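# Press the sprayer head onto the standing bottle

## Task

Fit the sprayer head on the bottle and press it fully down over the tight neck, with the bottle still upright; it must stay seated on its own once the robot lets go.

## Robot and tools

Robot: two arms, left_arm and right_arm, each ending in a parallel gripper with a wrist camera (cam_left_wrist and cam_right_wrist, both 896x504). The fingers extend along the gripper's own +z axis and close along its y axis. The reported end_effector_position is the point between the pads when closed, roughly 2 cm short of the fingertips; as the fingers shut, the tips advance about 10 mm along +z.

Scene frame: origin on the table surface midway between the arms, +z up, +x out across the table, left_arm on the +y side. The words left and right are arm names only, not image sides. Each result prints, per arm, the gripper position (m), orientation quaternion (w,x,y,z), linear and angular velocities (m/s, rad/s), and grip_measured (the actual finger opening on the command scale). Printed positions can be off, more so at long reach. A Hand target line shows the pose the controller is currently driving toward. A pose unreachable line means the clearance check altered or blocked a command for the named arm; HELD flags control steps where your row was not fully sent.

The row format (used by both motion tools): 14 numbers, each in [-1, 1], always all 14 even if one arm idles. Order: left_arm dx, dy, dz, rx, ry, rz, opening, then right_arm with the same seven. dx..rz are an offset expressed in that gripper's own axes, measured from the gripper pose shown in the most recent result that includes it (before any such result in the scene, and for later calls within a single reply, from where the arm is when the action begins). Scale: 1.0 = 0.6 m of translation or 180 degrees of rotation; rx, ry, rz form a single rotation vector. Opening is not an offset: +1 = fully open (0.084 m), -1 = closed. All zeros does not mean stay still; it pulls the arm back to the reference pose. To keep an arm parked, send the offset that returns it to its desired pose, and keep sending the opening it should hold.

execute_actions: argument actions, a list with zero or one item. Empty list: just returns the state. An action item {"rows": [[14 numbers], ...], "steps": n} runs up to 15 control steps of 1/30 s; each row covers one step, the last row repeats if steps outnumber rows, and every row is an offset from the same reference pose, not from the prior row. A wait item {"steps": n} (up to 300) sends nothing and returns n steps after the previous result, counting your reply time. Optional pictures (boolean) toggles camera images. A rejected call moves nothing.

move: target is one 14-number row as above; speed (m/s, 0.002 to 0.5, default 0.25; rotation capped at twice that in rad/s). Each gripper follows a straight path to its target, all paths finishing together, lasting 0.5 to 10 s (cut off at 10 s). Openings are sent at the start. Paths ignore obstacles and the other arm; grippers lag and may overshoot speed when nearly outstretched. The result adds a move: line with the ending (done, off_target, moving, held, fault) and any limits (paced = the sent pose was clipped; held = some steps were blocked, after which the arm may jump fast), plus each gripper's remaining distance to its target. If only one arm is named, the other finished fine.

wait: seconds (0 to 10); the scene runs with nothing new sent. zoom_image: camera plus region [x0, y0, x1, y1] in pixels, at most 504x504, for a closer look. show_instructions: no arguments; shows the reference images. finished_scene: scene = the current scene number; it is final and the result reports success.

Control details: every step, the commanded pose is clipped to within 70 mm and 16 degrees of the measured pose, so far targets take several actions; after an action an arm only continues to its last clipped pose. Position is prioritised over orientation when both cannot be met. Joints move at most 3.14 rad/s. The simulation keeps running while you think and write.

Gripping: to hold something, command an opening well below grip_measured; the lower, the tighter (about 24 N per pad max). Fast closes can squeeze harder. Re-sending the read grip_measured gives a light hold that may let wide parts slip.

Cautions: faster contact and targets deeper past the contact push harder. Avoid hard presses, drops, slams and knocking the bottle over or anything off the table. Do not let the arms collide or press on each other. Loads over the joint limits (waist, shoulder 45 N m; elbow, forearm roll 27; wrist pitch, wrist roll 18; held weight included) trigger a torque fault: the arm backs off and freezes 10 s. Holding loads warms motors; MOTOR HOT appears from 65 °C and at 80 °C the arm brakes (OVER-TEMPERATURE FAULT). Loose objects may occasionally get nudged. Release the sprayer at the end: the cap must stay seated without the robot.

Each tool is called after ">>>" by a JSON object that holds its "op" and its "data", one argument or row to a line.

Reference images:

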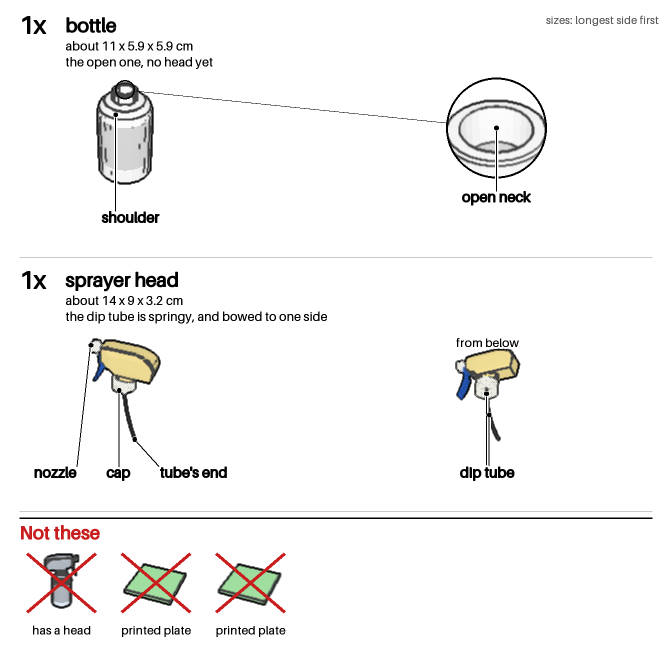

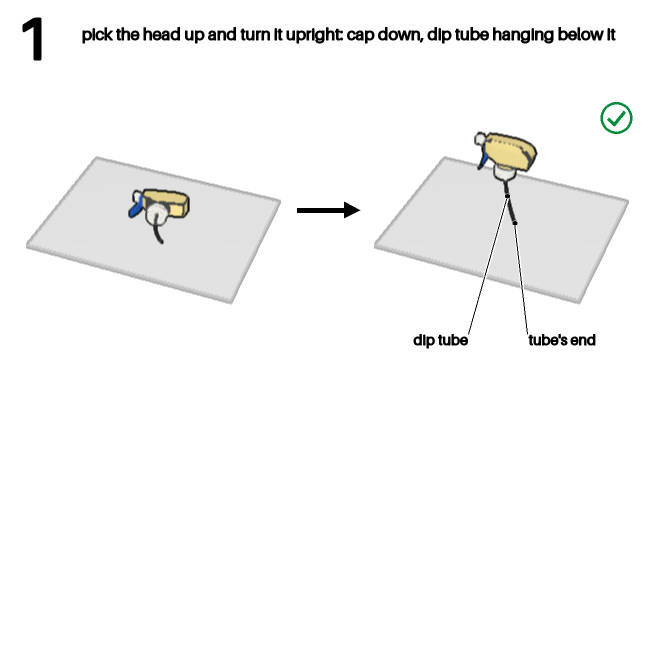

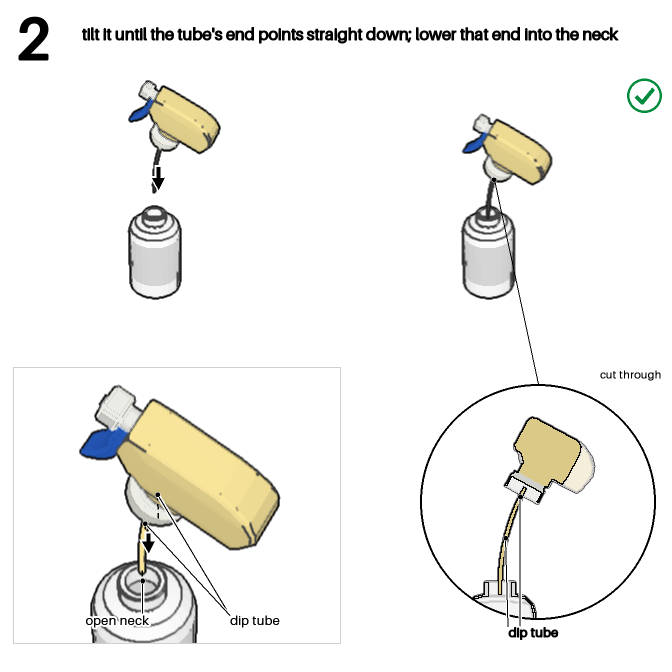

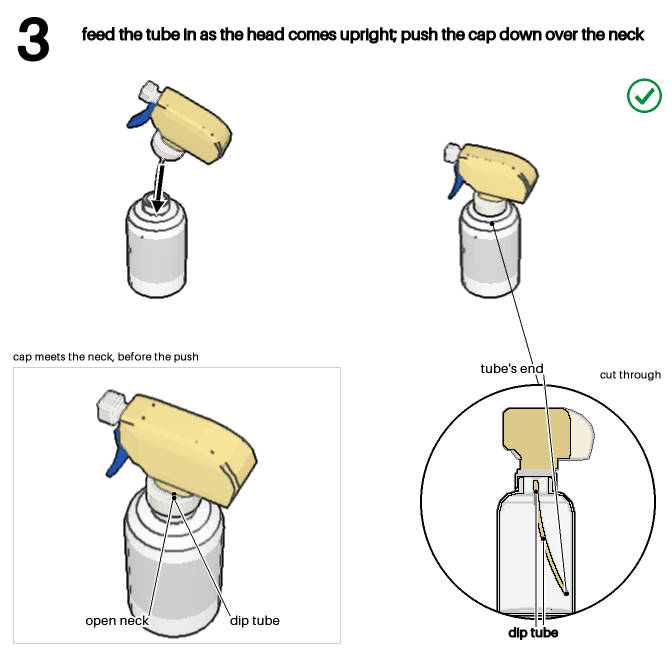

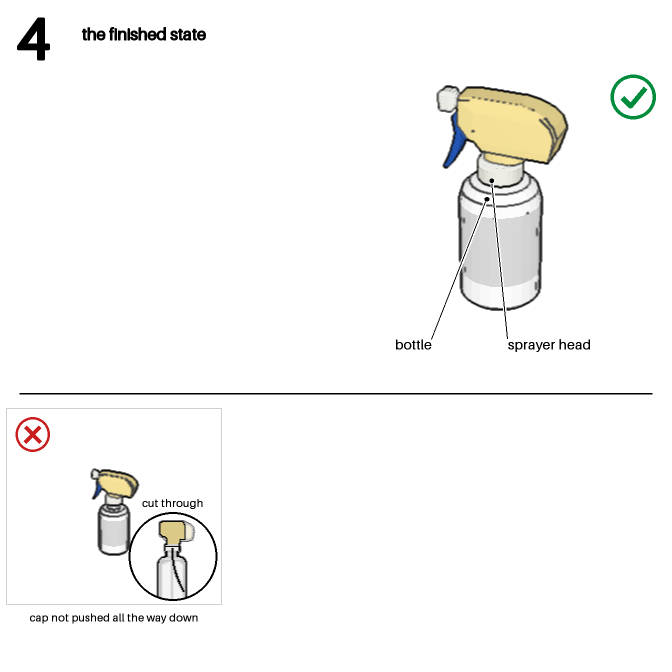

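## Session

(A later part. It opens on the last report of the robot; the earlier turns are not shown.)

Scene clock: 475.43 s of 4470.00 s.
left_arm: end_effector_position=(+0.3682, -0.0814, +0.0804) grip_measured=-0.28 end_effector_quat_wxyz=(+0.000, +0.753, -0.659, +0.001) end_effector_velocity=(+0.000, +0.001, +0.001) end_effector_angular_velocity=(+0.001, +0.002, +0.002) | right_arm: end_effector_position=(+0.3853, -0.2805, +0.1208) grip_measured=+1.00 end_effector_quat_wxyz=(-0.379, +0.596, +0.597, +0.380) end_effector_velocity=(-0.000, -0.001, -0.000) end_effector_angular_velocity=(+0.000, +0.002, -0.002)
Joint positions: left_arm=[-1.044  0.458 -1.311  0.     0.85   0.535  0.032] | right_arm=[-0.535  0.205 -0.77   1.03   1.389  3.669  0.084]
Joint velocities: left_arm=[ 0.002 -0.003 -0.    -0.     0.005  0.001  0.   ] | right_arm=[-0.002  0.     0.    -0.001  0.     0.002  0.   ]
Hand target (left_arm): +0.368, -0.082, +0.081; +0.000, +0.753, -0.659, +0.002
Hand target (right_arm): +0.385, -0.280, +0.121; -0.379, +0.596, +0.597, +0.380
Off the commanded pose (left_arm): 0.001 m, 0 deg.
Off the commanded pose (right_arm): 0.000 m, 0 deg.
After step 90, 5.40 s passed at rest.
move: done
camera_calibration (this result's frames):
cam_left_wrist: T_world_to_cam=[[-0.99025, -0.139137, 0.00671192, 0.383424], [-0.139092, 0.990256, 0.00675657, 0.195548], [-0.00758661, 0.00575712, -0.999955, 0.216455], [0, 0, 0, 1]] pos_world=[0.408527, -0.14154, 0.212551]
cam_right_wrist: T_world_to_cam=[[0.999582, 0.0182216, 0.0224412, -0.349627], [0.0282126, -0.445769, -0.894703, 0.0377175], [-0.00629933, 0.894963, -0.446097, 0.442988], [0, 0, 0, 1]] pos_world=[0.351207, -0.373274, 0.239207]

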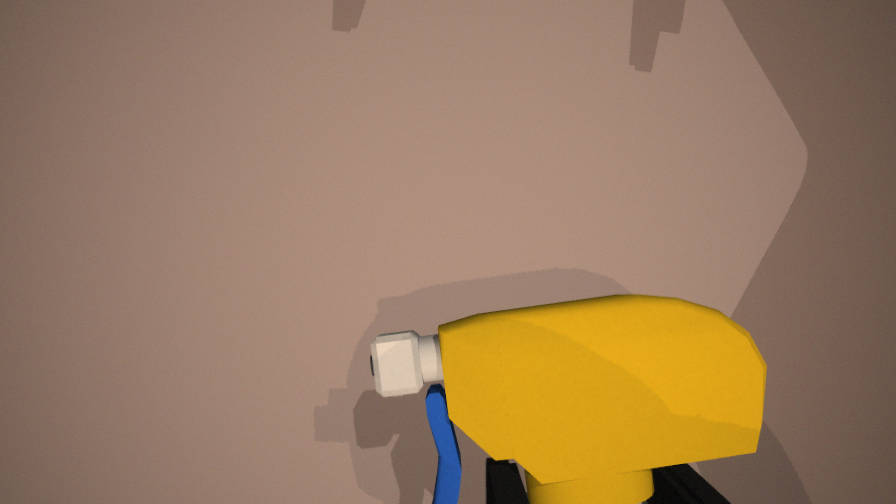

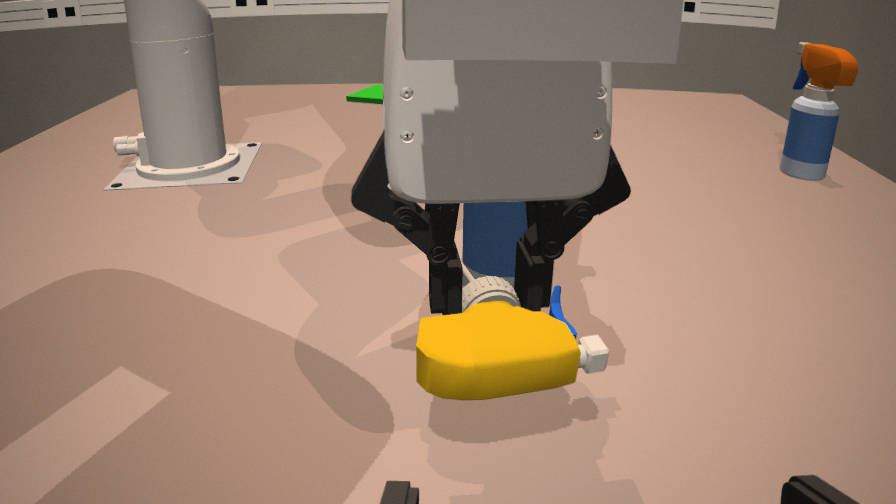

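>>> {"op": "move", "data": {
  "target": [0, 0, -0.165, 0, 0, 0, -0.6, 0, 0, 0, 0, 0, 0, 1],
  "speed": 0.25
}}

Scene clock: 596.33 s of 4470.00 s.
left_arm: end_effector_position=(+0.3677, -0.0806, +0.1783) grip_measured=-0.28 end_effector_quat_wxyz=(+0.000, +0.753, -0.658, +0.001) end_effector_velocity=(+0.001, -0.003, +0.008) end_effector_angular_velocity=(-0.008, -0.006, -0.002) | right_arm: end_effector_position=(+0.3853, -0.2805, +0.1208) grip_measured=+1.00 end_effector_quat_wxyz=(-0.379, +0.596, +0.597, +0.380) end_effector_velocity=(+0.000, -0.000, -0.000) end_effector_angular_velocity=(+0.000, +0.001, -0.002)
Joint positions: left_arm=[-1.044  0.329 -1.421  0.     1.09   0.535  0.032] | right_arm=[-0.535  0.205 -0.77   1.03   1.389  3.669  0.084]
Joint velocities: left_arm=[-0.001 -0.006 -0.012 -0.     0.008  0.001  0.   ] | right_arm=[-0.001  0.     0.     0.    -0.     0.001 -0.   ]
Hand target (left_arm): +0.368, -0.081, +0.179; +0.000, +0.753, -0.658, +0.001
Hand target (right_arm): +0.385, -0.280, +0.121; -0.379, +0.596, +0.597, +0.380
Off the commanded pose (left_arm): 0.001 m, 0 deg.
Off the commanded pose (right_arm): 0.000 m, 0 deg.
After step 90, 117.00 s passed at rest.
move: done
camera_calibration (this result's frames):
cam_left_wrist: T_world_to_cam=[[-0.990222, -0.139302, 0.00740731, 0.382251], [-0.139241, 0.990225, 0.00818814, 0.193862], [-0.00847552, 0.00707668, -0.999939, 0.314794], [0, 0, 0, 1]] pos_world=[0.408175, -0.140947, 0.310356]
cam_right_wrist: T_world_to_cam=[[0.999582, 0.0182217, 0.0224413, -0.349627], [0.0282127, -0.445769, -0.894703, 0.0377175], [-0.00629941, 0.894963, -0.446097, 0.442988], [0, 0, 0, 1]] pos_world=[0.351207, -0.373274, 0.239207]

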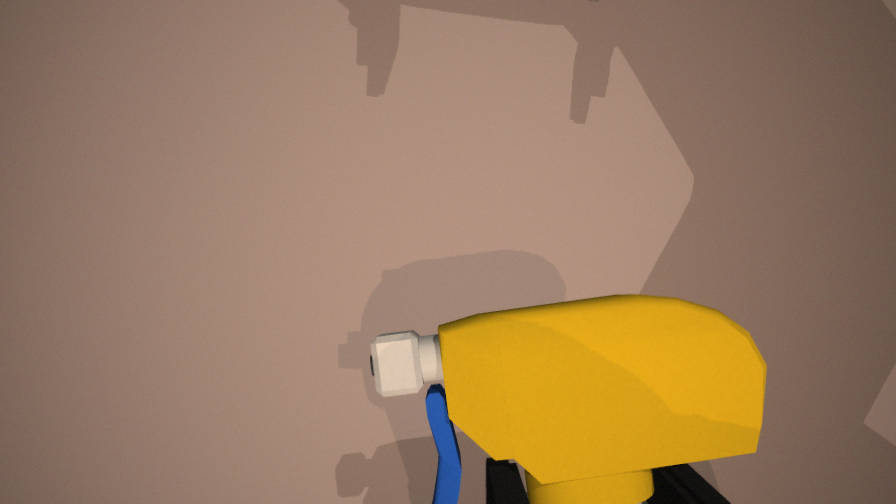

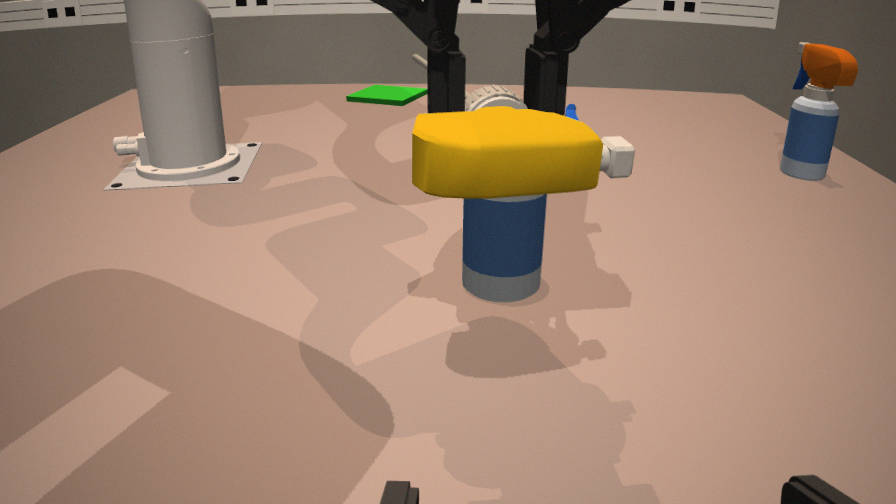

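>>> {"op": "move", "data": {
  "target": [-0.2710, -0.0307, -0.0945, 0.1202, 0.4953, 0.1860, -0.6, 0.0655, -0.0005, 0.32, 0, 0, 0, 1],
  "speed": 0.35
}}

Scene clock: 615.13 s of 4470.00 s.
left_arm: end_effector_position=(+0.3636, +0.0823, +0.2354) grip_measured=-0.28 end_effector_quat_wxyz=(-0.326, -0.324, +0.627, -0.629) end_effector_velocity=(-0.000, +0.001, -0.001) end_effector_angular_velocity=(-0.006, -0.002, -0.006) | right_arm: end_effector_position=(+0.3851, -0.0896, +0.0746) grip_measured=+1.00 end_effector_quat_wxyz=(-0.379, +0.596, +0.597, +0.381) end_effector_velocity=(+0.000, +0.001, +0.000) end_effector_angular_velocity=(-0.000, -0.001, +0.001)
Joint positions: left_arm=[-0.219  0.019 -0.569 -1.638  1.535  3.209  0.032] | right_arm=[ 0.017  0.293 -0.713  1.542  1.102  3.604  0.084]
Joint velocities: left_arm=[ 0.005  0.011 -0.005  0.006  0.011  0.007 -0.   ] | right_arm=[ 0.002  0.    -0.001  0.002 -0.001 -0.    -0.   ]
Hand target (left_arm): +0.364, +0.082, +0.235; -0.327, -0.323, +0.627, -0.629
Hand target (right_arm): +0.385, -0.090, +0.075; -0.379, +0.596, +0.597, +0.381
Off the commanded pose (left_arm): 0.001 m, 0 deg.
Off the commanded pose (right_arm): 0.001 m, 0 deg.
After step 90, 12.73 s passed at rest.
move: done; limits=paced
camera_calibration (this result's frames):
cam_left_wrist: T_world_to_cam=[[-0.819952, 0.00691584, -0.572391, 0.462973], [0.572423, 0.00411486, -0.819948, 0.0488124], [-0.00331532, -0.999968, -0.00733277, 0.218024], [0, 0, 0, 1]] pos_world=[0.352397, 0.214615, 0.306624]
cam_right_wrist: T_world_to_cam=[[0.999591, 0.0178604, 0.0223481, -0.351951], [0.0279662, -0.445472, -0.894859, 0.0816114], [-0.0060271, 0.895118, -0.445789, 0.251446], [0, 0, 0, 1]] pos_world=[0.35104, -0.182432, 0.192988]

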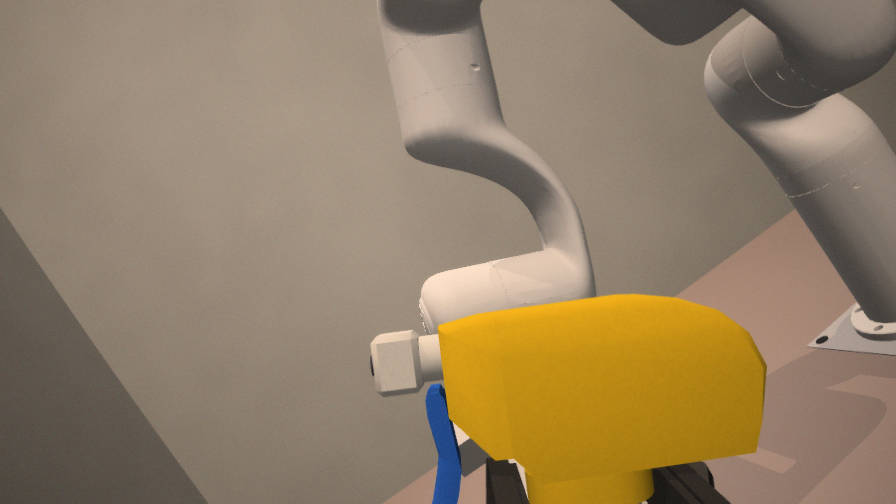

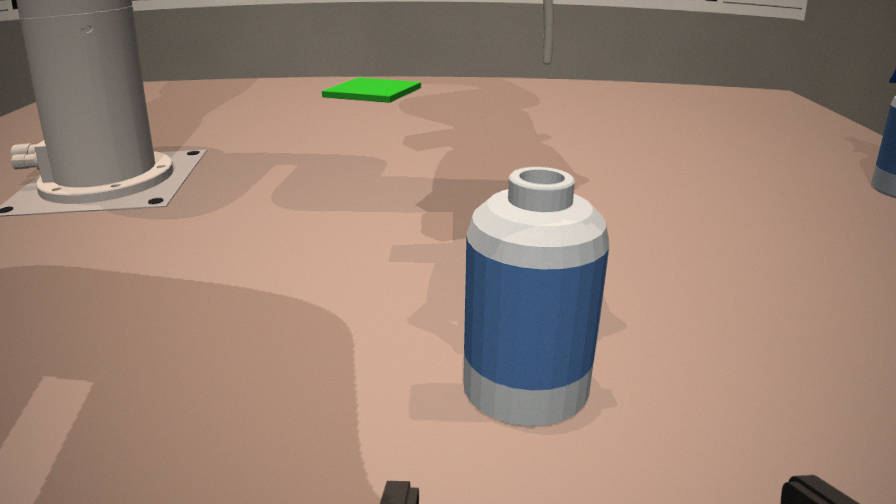

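>>> {"op": "zoom_image", "data": {
  "camera": "cam_right_wrist",
  "region": [440, 0, 660, 250]
}}

Region (440, 0, 660, 250) of cam_right_wrist's 896x504 image, scaled by 2.016, with more detail than that image has; it fills the left 444 columns of this view, and the rest is white.

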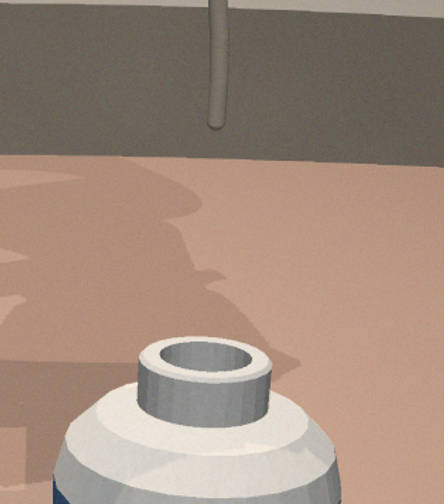

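>>> {"op": "move", "data": {
  "target": [0, 0, 0, 0, 0, 0, -0.6, 0, -0.15, 0, 0, 0, 0, 1],
  "speed": 0.25
}}

Scene clock: 645.30 s of 4470.00 s.
left_arm: end_effector_position=(+0.3636, +0.0823, +0.2354) grip_measured=-0.28 end_effector_quat_wxyz=(-0.326, -0.324, +0.627, -0.629) end_effector_velocity=(+0.000, +0.000, +0.000) end_effector_angular_velocity=(-0.000, -0.001, +0.001) | right_arm: end_effector_position=(+0.2956, -0.0895, +0.0745) grip_measured=+1.00 end_effector_quat_wxyz=(-0.379, +0.596, +0.597, +0.381) end_effector_velocity=(-0.003, -0.000, -0.000) end_effector_angular_velocity=(-0.002, +0.001, -0.001)
Joint positions: left_arm=[-0.219  0.019 -0.569 -1.638  1.535  3.209  0.032] | right_arm=[ 0.077  0.096 -0.422  1.647  1.083  3.497  0.084]
Joint velocities: left_arm=[ 0.001 -0.    -0.    -0.     0.     0.001  0.   ] | right_arm=[ 0.002 -0.007  0.008  0.002 -0.002 -0.     0.   ]
Hand target (left_arm): +0.364, +0.082, +0.235; -0.326, -0.324, +0.627, -0.629
Hand target (right_arm): +0.295, -0.090, +0.074; -0.379, +0.596, +0.597, +0.381
Off the commanded pose (left_arm): 0.000 m, 0 deg.
Off the commanded pose (right_arm): 0.001 m, 0 deg.
After step 90, 26.20 s passed at rest.
move: done
camera_calibration (this result's frames):
cam_left_wrist: T_world_to_cam=[[-0.819953, 0.00691515, -0.572388, 0.462973], [0.572421, 0.00411521, -0.81995, 0.0488126], [-0.00331458, -0.999968, -0.00733266, 0.218025], [0, 0, 0, 1]] pos_world=[0.352397, 0.214615, 0.306623]
cam_right_wrist: T_world_to_cam=[[0.999589, 0.0175656, 0.0226635, -0.262519], [0.0281163, -0.445348, -0.894916, 0.0839875], [-0.00562655, 0.895185, -0.445659, 0.250656], [0, 0, 0, 1]] pos_world=[0.26146, -0.182369, 0.192819]

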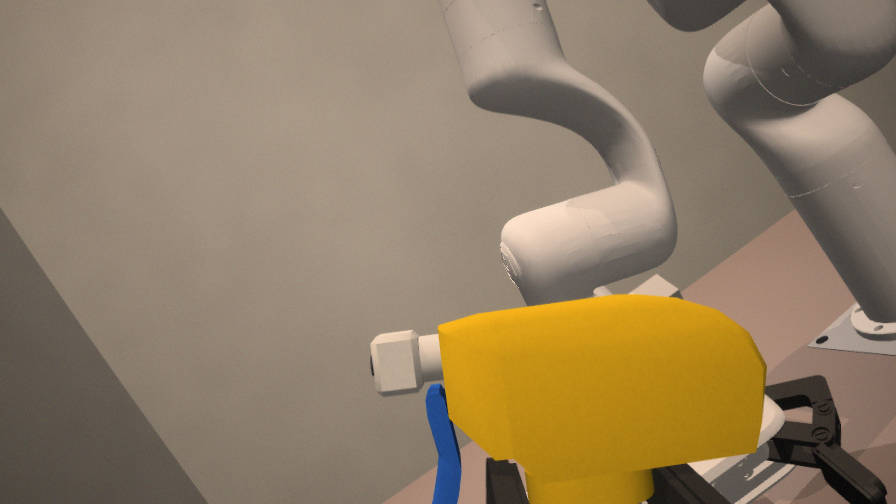

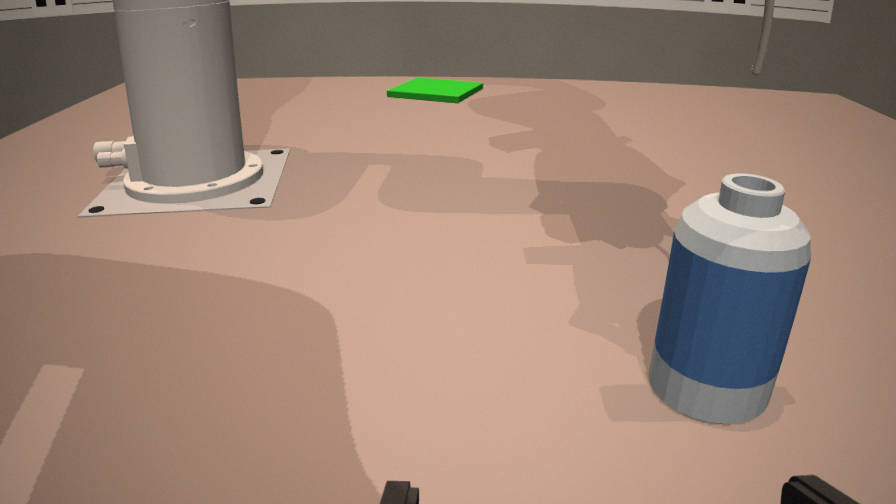

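>>> {"op": "zoom_image", "data": {
  "camera": "cam_right_wrist",
  "region": [650, 0, 870, 250]
}}

Region (650, 0, 870, 250) of cam_right_wrist's 896x504 image, scaled by 2.016, with more detail than that image has; it fills the left 444 columns of this view, and the rest is white.

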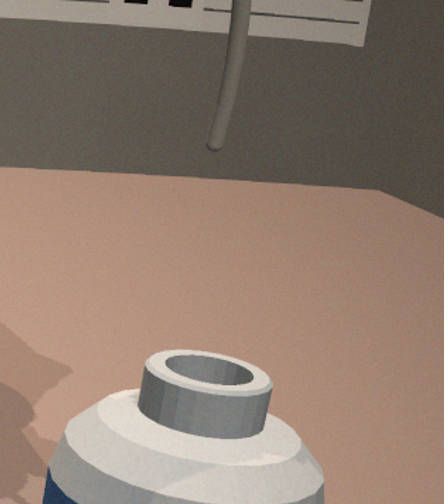

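>>> {"op": "move", "data": {
  "target": [-0.0373, 0.0282, 0.0333, 0, 0, 0, -0.6, 0.0125, 0.1507, 0.1035, 0, 0, 0, 1],
  "speed": 0.2
}}

Scene clock: 748.80 s of 4470.00 s.
left_arm: end_effector_position=(+0.3628, +0.0623, +0.2075) grip_measured=-0.28 end_effector_quat_wxyz=(-0.326, -0.324, +0.627, -0.629) end_effector_velocity=(+0.000, -0.001, +0.000) end_effector_angular_velocity=(-0.000, -0.001, -0.001) | right_arm: end_effector_position=(+0.3857, -0.0302, +0.0550) grip_measured=+1.00 end_effector_quat_wxyz=(-0.379, +0.596, +0.597, +0.381) end_effector_velocity=(+0.001, +0.001, -0.000) end_effector_angular_velocity=(+0.000, -0.001, +0.001)
Joint positions: left_arm=[-0.282  0.114 -0.587 -1.697  1.512  3.289  0.032] | right_arm=[ 0.179  0.39  -0.787  1.705  1.039  3.574  0.084]
Joint velocities: left_arm=[-0.002  0.001 -0.002 -0.001 -0.     0.001 -0.   ] | right_arm=[ 0.002  0.005 -0.007  0.001 -0.001  0.001  0.   ]
Hand target (left_arm): +0.363, +0.062, +0.207; -0.326, -0.324, +0.627, -0.629
Hand target (right_arm): +0.386, -0.030, +0.055; -0.379, +0.596, +0.597, +0.381
Off the commanded pose (left_arm): 0.000 m, 0 deg.
Off the commanded pose (right_arm): 0.001 m, 0 deg.
After step 90, 99.37 s passed at rest.
move: done
camera_calibration (this result's frames):
cam_left_wrist: T_world_to_cam=[[-0.81985, 0.00661904, -0.572541, 0.446475], [0.572571, 0.0040916, -0.819845, 0.0264616], [-0.00308398, -0.99997, -0.00714437, 0.19767], [0, 0, 0, 1]] pos_world=[0.351501, 0.1946, 0.278732]
cam_right_wrist: T_world_to_cam=[[0.999591, 0.0176714, 0.0224699, -0.353171], [0.0279902, -0.445359, -0.894915, 0.0904957], [-0.00580724, 0.895178, -0.445671, 0.189457], [0, 0, 0, 1]] pos_world=[0.351594, -0.123054, 0.173357]

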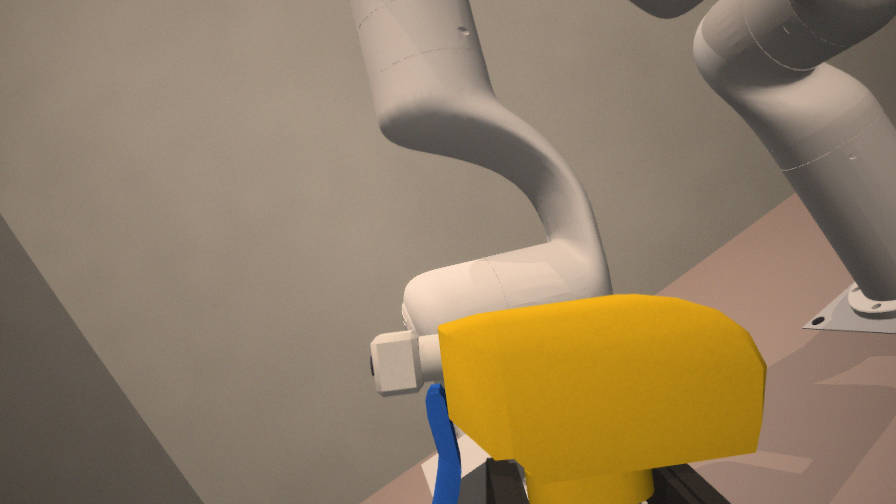

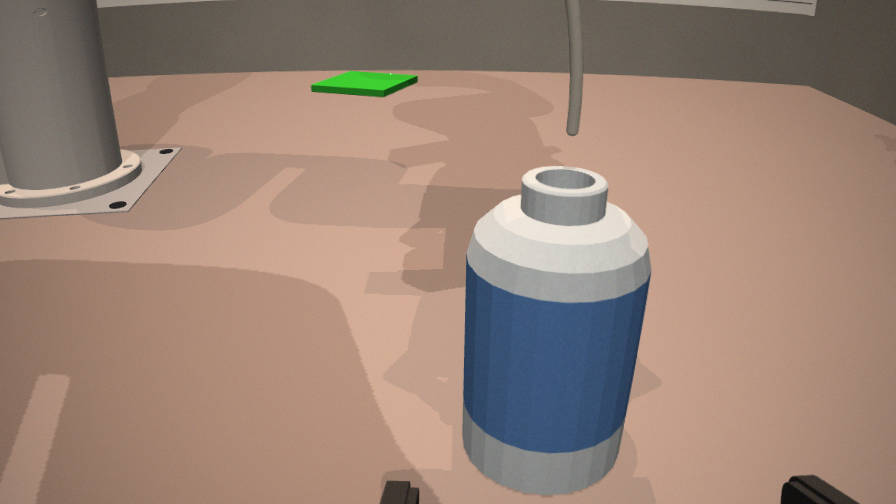

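>>> {"op": "execute_actions", "data": {
  "actions": []
}}

Scene clock: 779.90 s of 4470.00 s.
left_arm: end_effector_position=(+0.3627, +0.0622, +0.2074) grip_measured=-0.28 end_effector_quat_wxyz=(-0.326, -0.324, +0.627, -0.629) end_effector_velocity=(-0.001, -0.000, -0.000) end_effector_angular_velocity=(+0.000, -0.000, -0.002) | right_arm: end_effector_position=(+0.3859, -0.0301, +0.0550) grip_measured=+1.00 end_effector_quat_wxyz=(-0.379, +0.596, +0.597, +0.381) end_effector_velocity=(-0.001, -0.000, -0.001) end_effector_angular_velocity=(+0.000, +0.001, -0.000)
Joint positions: left_arm=[-0.282  0.114 -0.587 -1.697  1.512  3.289  0.032] | right_arm=[ 0.179  0.391 -0.788  1.705  1.039  3.574  0.084]
Joint velocities: left_arm=[-0.001  0.     0.001  0.     0.     0.001 -0.   ] | right_arm=[-0.     0.     0.002  0.001  0.001 -0.002 -0.   ]
Hand target (left_arm): +0.363, +0.062, +0.207; -0.326, -0.324, +0.627, -0.629
Hand target (right_arm): +0.386, -0.030, +0.055; -0.379, +0.596, +0.597, +0.381
Off the commanded pose (left_arm): 0.000 m, 0 deg.
Off the commanded pose (right_arm): 0.000 m, 0 deg.
Steps of this call (steps 1 to 90: nothing new was sent; then 28.10 s passed at rest). Readings (end_effector_position):
1: left_arm (+0.3628, +0.0622, +0.2075) | right_arm (+0.3858, -0.0302, +0.0550)
2: left_arm (+0.3628, +0.0622, +0.2075) | right_arm (+0.3858, -0.0302, +0.0550)
4: left_arm (+0.3628, +0.0622, +0.2075) | right_arm (+0.3858, -0.0301, +0.0550)
8: left_arm (+0.3627, +0.0622, +0.2074) | right_arm (+0.3859, -0.0301, +0.0550)
90: the state above
camera_calibration (this result's frames):
cam_left_wrist: T_world_to_cam=[[-0.819944, 0.00668788, -0.572404, 0.446398], [0.572435, 0.00406456, -0.81994, 0.0264876], [-0.00315709, -0.999969, -0.00716109, 0.197658], [0, 0, 0, 1]] pos_world=[0.351483, 0.194559, 0.278654]
cam_right_wrist: T_world_to_cam=[[0.999589, 0.017777, 0.0225048, -0.353343], [0.0280682, -0.445314, -0.894934, 0.0904689], [-0.00588754, 0.895198, -0.44563, 0.189317], [0, 0, 0, 1]] pos_world=[0.351773, -0.122908, 0.173281]

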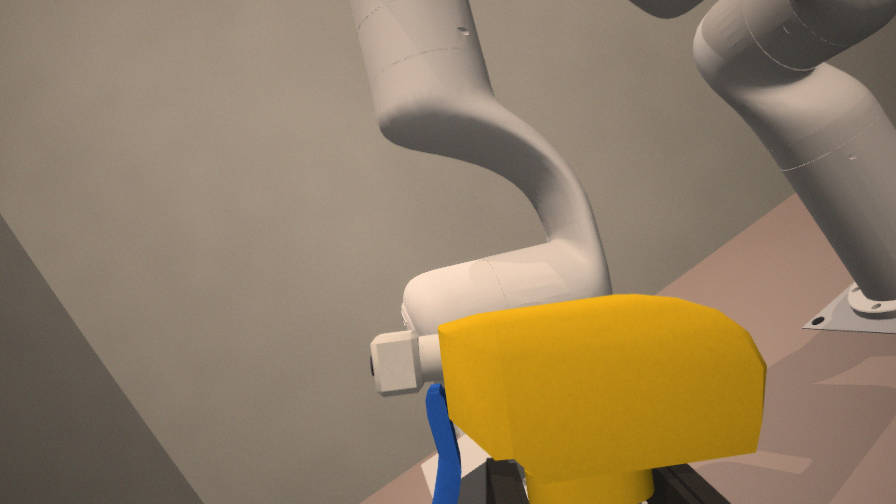

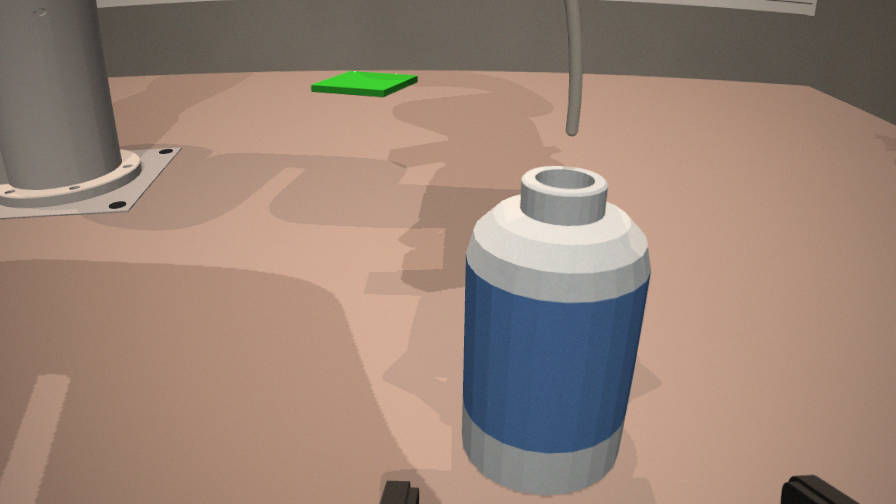

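>>> {"op": "move", "data": {
  "target": [0,0,0,0,0,0,-0.6, 0.0522,0.0002,0.139,0,0,0,1],
  "speed": 0.1
}}

Scene clock: 813.80 s of 4470.00 s.
left_arm: end_effector_position=(+0.3627, +0.0622, +0.2074) grip_measured=-0.28 end_effector_quat_wxyz=(-0.326, -0.324, +0.627, -0.629) end_effector_velocity=(+0.000, +0.000, -0.000) end_effector_angular_velocity=(+0.000, -0.001, +0.001) | right_arm: end_effector_position=(+0.3859, +0.0586, +0.0477) grip_measured=+1.00 end_effector_quat_wxyz=(-0.379, +0.596, +0.597, +0.381) end_effector_velocity=(+0.001, +0.002, -0.000) end_effector_angular_velocity=(+0.000, +0.001, -0.002)
Joint positions: left_arm=[-0.282  0.114 -0.587 -1.697  1.512  3.289  0.032] | right_arm=[ 0.392  0.493 -0.934  1.884  0.945  3.603  0.084]
Joint velocities: left_arm=[ 0.001  0.     0.001 -0.    -0.001  0.001 -0.   ] | right_arm=[ 0.003  0.003 -0.005  0.003 -0.002  0.002  0.   ]
Hand target (left_arm): +0.363, +0.062, +0.207; -0.326, -0.324, +0.627, -0.629
Hand target (right_arm): +0.386, +0.059, +0.048; -0.379, +0.596, +0.597, +0.381
Off the commanded pose (left_arm): 0.000 m, 0 deg.
Off the commanded pose (right_arm): 0.000 m, 0 deg.
After step 90, 29.57 s passed at rest.
move: done
camera_calibration (this result's frames):
cam_left_wrist: T_world_to_cam=[[-0.819944, 0.00668778, -0.572404, 0.446398], [0.572435, 0.0040646, -0.81994, 0.0264877], [-0.00315698, -0.999969, -0.00716107, 0.197658], [0, 0, 0, 1]] pos_world=[0.351483, 0.194559, 0.278654]
cam_right_wrist: T_world_to_cam=[[0.999597, 0.017616, 0.022267, -0.354737], [0.0277837, -0.445324, -0.894938, 0.123608], [-0.0058492, 0.895196, -0.445634, 0.106733], [0, 0, 0, 1]] pos_world=[0.351784, -0.0342525, 0.166084]

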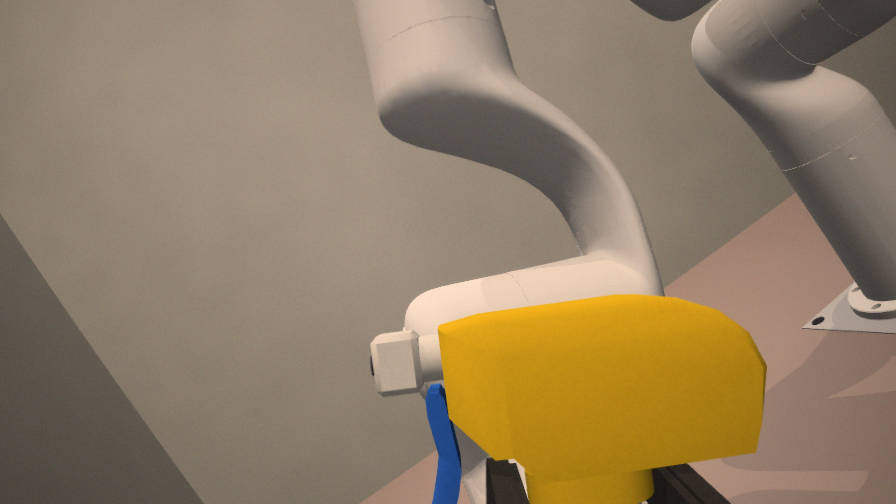

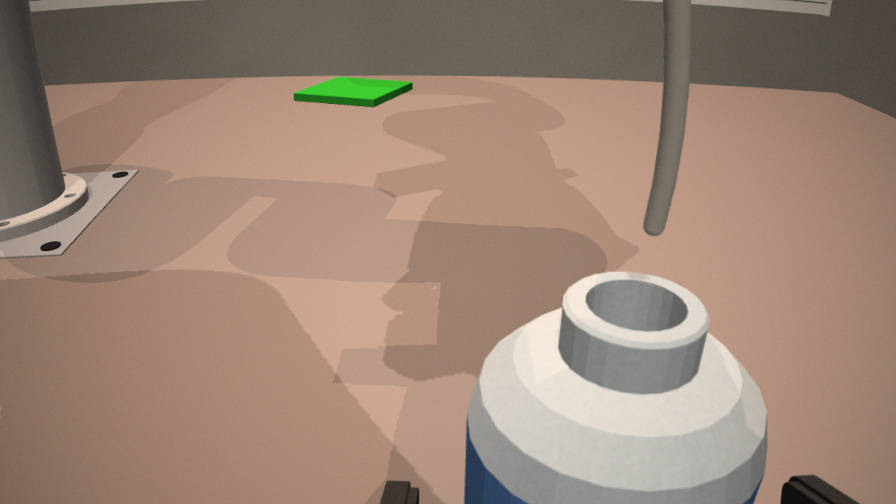

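>>> {"op": "execute_actions", "data": {
  "actions": [
    {"rows": [[0,0,0,0,0,0,-0.6, 0,0,0,0,0,0,0.92],[0,0,0,0,0,0,-0.6, 0,0,0,0,0,0,0.86],[0,0,0,0,0,0,-0.6, 0,0,0,0,0,0,0.8],[0,0,0,0,0,0,-0.6, 0,0,0,0,0,0,0.75],[0,0,0,0,0,0,-0.6, 0,0,0,0,0,0,0.7],[0,0,0,0,0,0,-0.6, 0,0,0,0,0,0,0.65],[0,0,0,0,0,0,-0.6, 0,0,0,0,0,0,0.6],[0,0,0,0,0,0,-0.6, 0,0,0,0,0,0,0.56],[0,0,0,0,0,0,-0.6, 0,0,0,0,0,0,0.52],[0,0,0,0,0,0,-0.6, 0,0,0,0,0,0,0.49],[0,0,0,0,0,0,-0.6, 0,0,0,0,0,0,0.46],[0,0,0,0,0,0,-0.6, 0,0,0,0,0,0,0.43],[0,0,0,0,0,0,-0.6, 0,0,0,0,0,0,0.4],[0,0,0,0,0,0,-0.6, 0,0,0,0,0,0,0.37],[0,0,0,0,0,0,-0.6, 0,0,0,0,0,0,0.34]], "steps": 15}
  ],
  "pictures": false
}}

>>> {"op": "execute_actions", "data": {
  "actions": [
    {"rows": [[0,0,0,0,0,0,-0.6, 0,0,0,0,0,0,0.3],[0,0,0,0,0,0,-0.6, 0,0,0,0,0,0,0.26],[0,0,0,0,0,0,-0.6, 0,0,0,0,0,0,0.22],[0,0,0,0,0,0,-0.6, 0,0,0,0,0,0,0.18],[0,0,0,0,0,0,-0.6, 0,0,0,0,0,0,0.14],[0,0,0,0,0,0,-0.6, 0,0,0,0,0,0,0.1],[0,0,0,0,0,0,-0.6, 0,0,0,0,0,0,0.06],[0,0,0,0,0,0,-0.6, 0,0,0,0,0,0,0.02],[0,0,0,0,0,0,-0.6, 0,0,0,0,0,0,0.0]], "steps": 15}
  ]
}}

Scene clock: 838.60 s of 4470.00 s.
left_arm: end_effector_position=(+0.3627, +0.0622, +0.2074) grip_measured=-0.28 end_effector_quat_wxyz=(-0.326, -0.324, +0.627, -0.629) end_effector_velocity=(-0.000, -0.000, +0.000) end_effector_angular_velocity=(-0.001, +0.001, -0.000) | right_arm: end_effector_position=(+0.3859, +0.0586, +0.0478) grip_measured=+0.37 end_effector_quat_wxyz=(-0.379, +0.596, +0.597, +0.381) end_effector_velocity=(-0.000, +0.000, -0.000) end_effector_angular_velocity=(-0.001, +0.000, -0.000)
Joint positions: left_arm=[-0.282  0.114 -0.587 -1.697  1.512  3.289  0.032] | right_arm=[ 0.392  0.493 -0.934  1.884  0.945  3.603  0.06 ]
Joint velocities: left_arm=[-0.    -0.     0.     0.     0.001 -0.001 -0.   ] | right_arm=[ 0.001  0.    -0.001  0.    -0.002  0.001 -0.038]
Hand target (left_arm): +0.363, +0.062, +0.207; -0.326, -0.324, +0.627, -0.629
Hand target (right_arm): +0.386, +0.059, +0.048; -0.379, +0.596, +0.597, +0.381
Off the commanded pose (left_arm): 0.000 m, 0 deg.
Off the commanded pose (right_arm): 0.000 m, 0 deg.
Steps of this call (steps 1 to 90: nothing new was sent; then 21.30 s passed at rest; steps 91 to 105: all 15 steps of this action). Readings (end_effector_position):
91: left_arm (+0.3627, +0.0622, +0.2074) | right_arm (+0.3858, +0.0589, +0.0477)
92: left_arm (+0.3627, +0.0622, +0.2074) | right_arm (+0.3858, +0.0588, +0.0477)
94: left_arm (+0.3627, +0.0622, +0.2074) | right_arm (+0.3859, +0.0587, +0.0477)
98: left_arm (+0.3627, +0.0622, +0.2074) | right_arm (+0.3859, +0.0586, +0.0477)
105: the state above

Scene clock: 839.10 s of 4470.00 s.
left_arm: end_effector_position=(+0.3627, +0.0622, +0.2074) grip_measured=-0.28 end_effector_quat_wxyz=(-0.326, -0.324, +0.627, -0.629) end_effector_velocity=(-0.000, -0.001, +0.000) end_effector_angular_velocity=(+0.001, +0.000, -0.001) | right_arm: end_effector_position=(+0.3859, +0.0586, +0.0478) grip_measured=+0.35 end_effector_quat_wxyz=(-0.379, +0.596, +0.597, +0.381) end_effector_velocity=(-0.000, +0.000, +0.000) end_effector_angular_velocity=(-0.000, -0.003, +0.002)
Joint positions: left_arm=[-0.282  0.114 -0.587 -1.697  1.512  3.289  0.032] | right_arm=[ 0.392  0.493 -0.934  1.884  0.945  3.603  0.059]
Joint velocities: left_arm=[-0.002  0.    -0.001 -0.    -0.001 -0.001 -0.   ] | right_arm=[ 0.001 -0.    -0.    -0.    -0.001 -0.003 -0.   ]
Hand target (left_arm): +0.363, +0.062, +0.207; -0.326, -0.324, +0.627, -0.629
Hand target (right_arm): +0.386, +0.059, +0.048; -0.379, +0.596, +0.597, +0.381
Off the commanded pose (left_arm): 0.000 m, 0 deg.
Off the commanded pose (right_arm): 0.000 m, 0 deg.
Steps of this call (steps 1 to 15: all 15 steps of this action). Readings (end_effector_position):
1: left_arm (+0.3627, +0.0622, +0.2074) | right_arm (+0.3859, +0.0586, +0.0478)
2: left_arm (+0.3627, +0.0622, +0.2074) | right_arm (+0.3859, +0.0586, +0.0478)
4: left_arm (+0.3627, +0.0622, +0.2074) | right_arm (+0.3859, +0.0586, +0.0478)
8: left_arm (+0.3627, +0.0622, +0.2074) | right_arm (+0.3859, +0.0586, +0.0478)
15: the state above
camera_calibration (this result's frames):
cam_left_wrist: T_world_to_cam=[[-0.819944, 0.00668754, -0.572404, 0.446398], [0.572434, 0.00406466, -0.81994, 0.0264877], [-0.00315675, -0.999969, -0.00716097, 0.197658], [0, 0, 0, 1]] pos_world=[0.351483, 0.194559, 0.278654]
cam_right_wrist: T_world_to_cam=[[0.999595, 0.0176276, 0.0223289, -0.354759], [0.0278437, -0.445259, -0.894969, 0.123627], [-0.00583399, 0.895228, -0.445569, 0.106721], [0, 0, 0, 1]] pos_world=[0.351796, -0.0342402, 0.166115]

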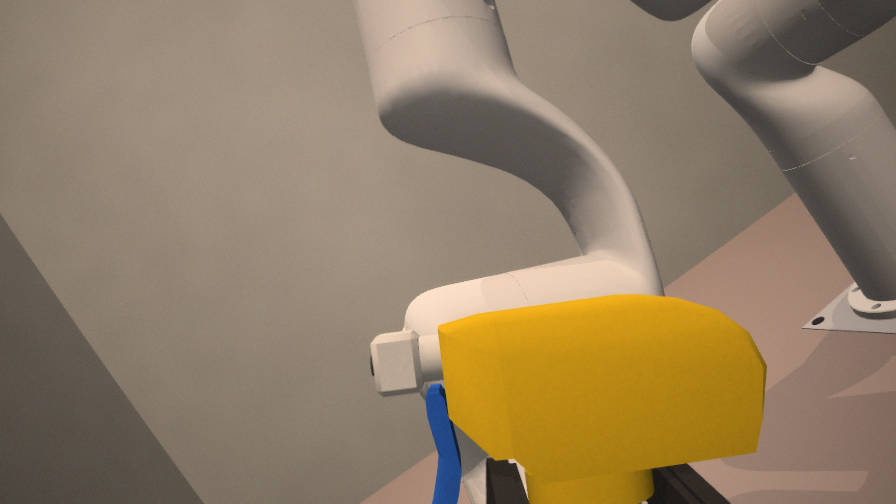

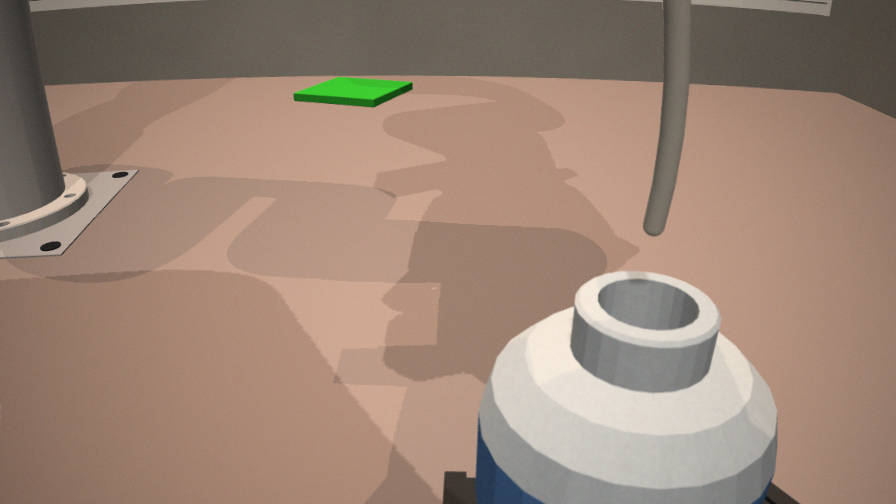

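>>> {"op": "move", "data": {
  "target": [-0.01365,0.00957,0,0,0,0,-0.6, 0,0,0,0,0,0,0.0],
  "speed": 0.03
}}

Scene clock: 860.60 s of 4470.00 s.
left_arm: end_effector_position=(+0.3628, +0.0622, +0.1976) grip_measured=-0.28 end_effector_quat_wxyz=(-0.326, -0.324, +0.627, -0.629) end_effector_velocity=(+0.000, -0.000, -0.001) end_effector_angular_velocity=(-0.000, -0.000, -0.000) | right_arm: end_effector_position=(+0.3859, +0.0586, +0.0478) grip_measured=+0.35 end_effector_quat_wxyz=(-0.379, +0.596, +0.597, +0.381) end_effector_velocity=(-0.001, +0.000, -0.000) end_effector_angular_velocity=(-0.001, +0.001, +0.000)
Joint positions: left_arm=[-0.282  0.147 -0.593 -1.698  1.516  3.316  0.032] | right_arm=[ 0.392  0.493 -0.934  1.884  0.945  3.603  0.059]
Joint velocities: left_arm=[-0.     0.004 -0.001 -0.     0.001  0.003 -0.   ] | right_arm=[ 0.001 -0.     0.001 -0.    -0.001  0.001 -0.   ]
Hand target (left_arm): +0.363, +0.062, +0.197; -0.326, -0.324, +0.627, -0.629
Hand target (right_arm): +0.386, +0.059, +0.048; -0.379, +0.596, +0.597, +0.381
Off the commanded pose (left_arm): 0.000 m, 0 deg.
Off the commanded pose (right_arm): 0.000 m, 0 deg.
After step 90, 17.73 s passed at rest.
move: done
camera_calibration (this result's frames):
cam_left_wrist: T_world_to_cam=[[-0.819927, 0.00660816, -0.57243, 0.440806], [0.57246, 0.00406511, -0.819923, 0.0183783], [-0.0030912, -0.99997, -0.007116, 0.197526], [0, 0, 0, 1]] pos_world=[0.351518, 0.194533, 0.268805]
cam_right_wrist: T_world_to_cam=[[0.999596, 0.0176397, 0.0222906, -0.35474], [0.027815, -0.445285, -0.894957, 0.123619], [-0.00586109, 0.895215, -0.445596, 0.10673], [0, 0, 0, 1]] pos_world=[0.351784, -0.0342431, 0.166099]

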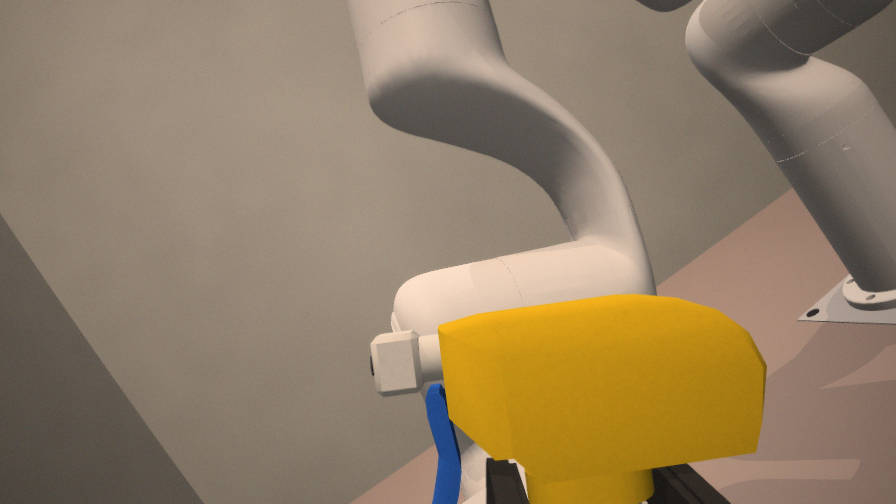

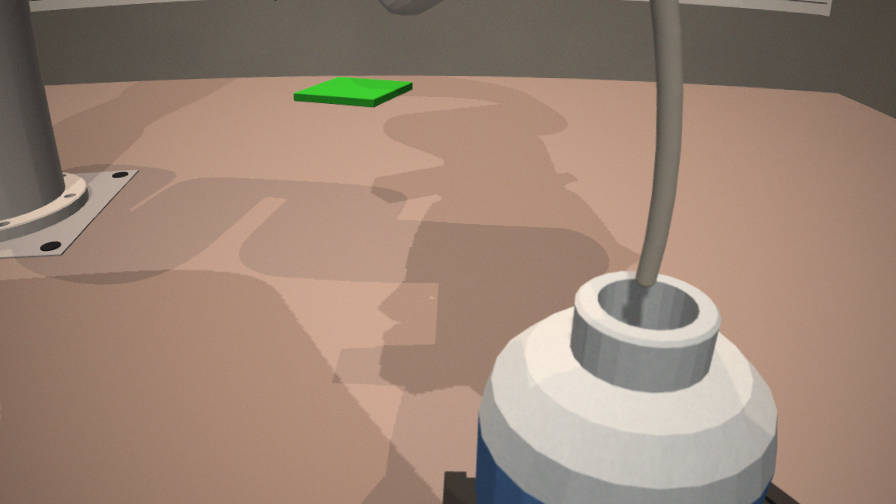

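>>> {"op": "zoom_image", "data": {
  "camera": "cam_right_wrist",
  "region": [540, 200, 760, 400]
}}

Region (540, 200, 760, 400) of cam_right_wrist's 896x504 image, scaled by 2.291, with more detail than that image has; it fills the top 458 rows of this view, and the rest is white.

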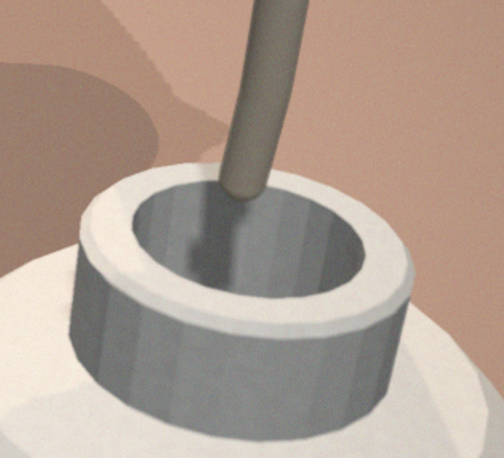

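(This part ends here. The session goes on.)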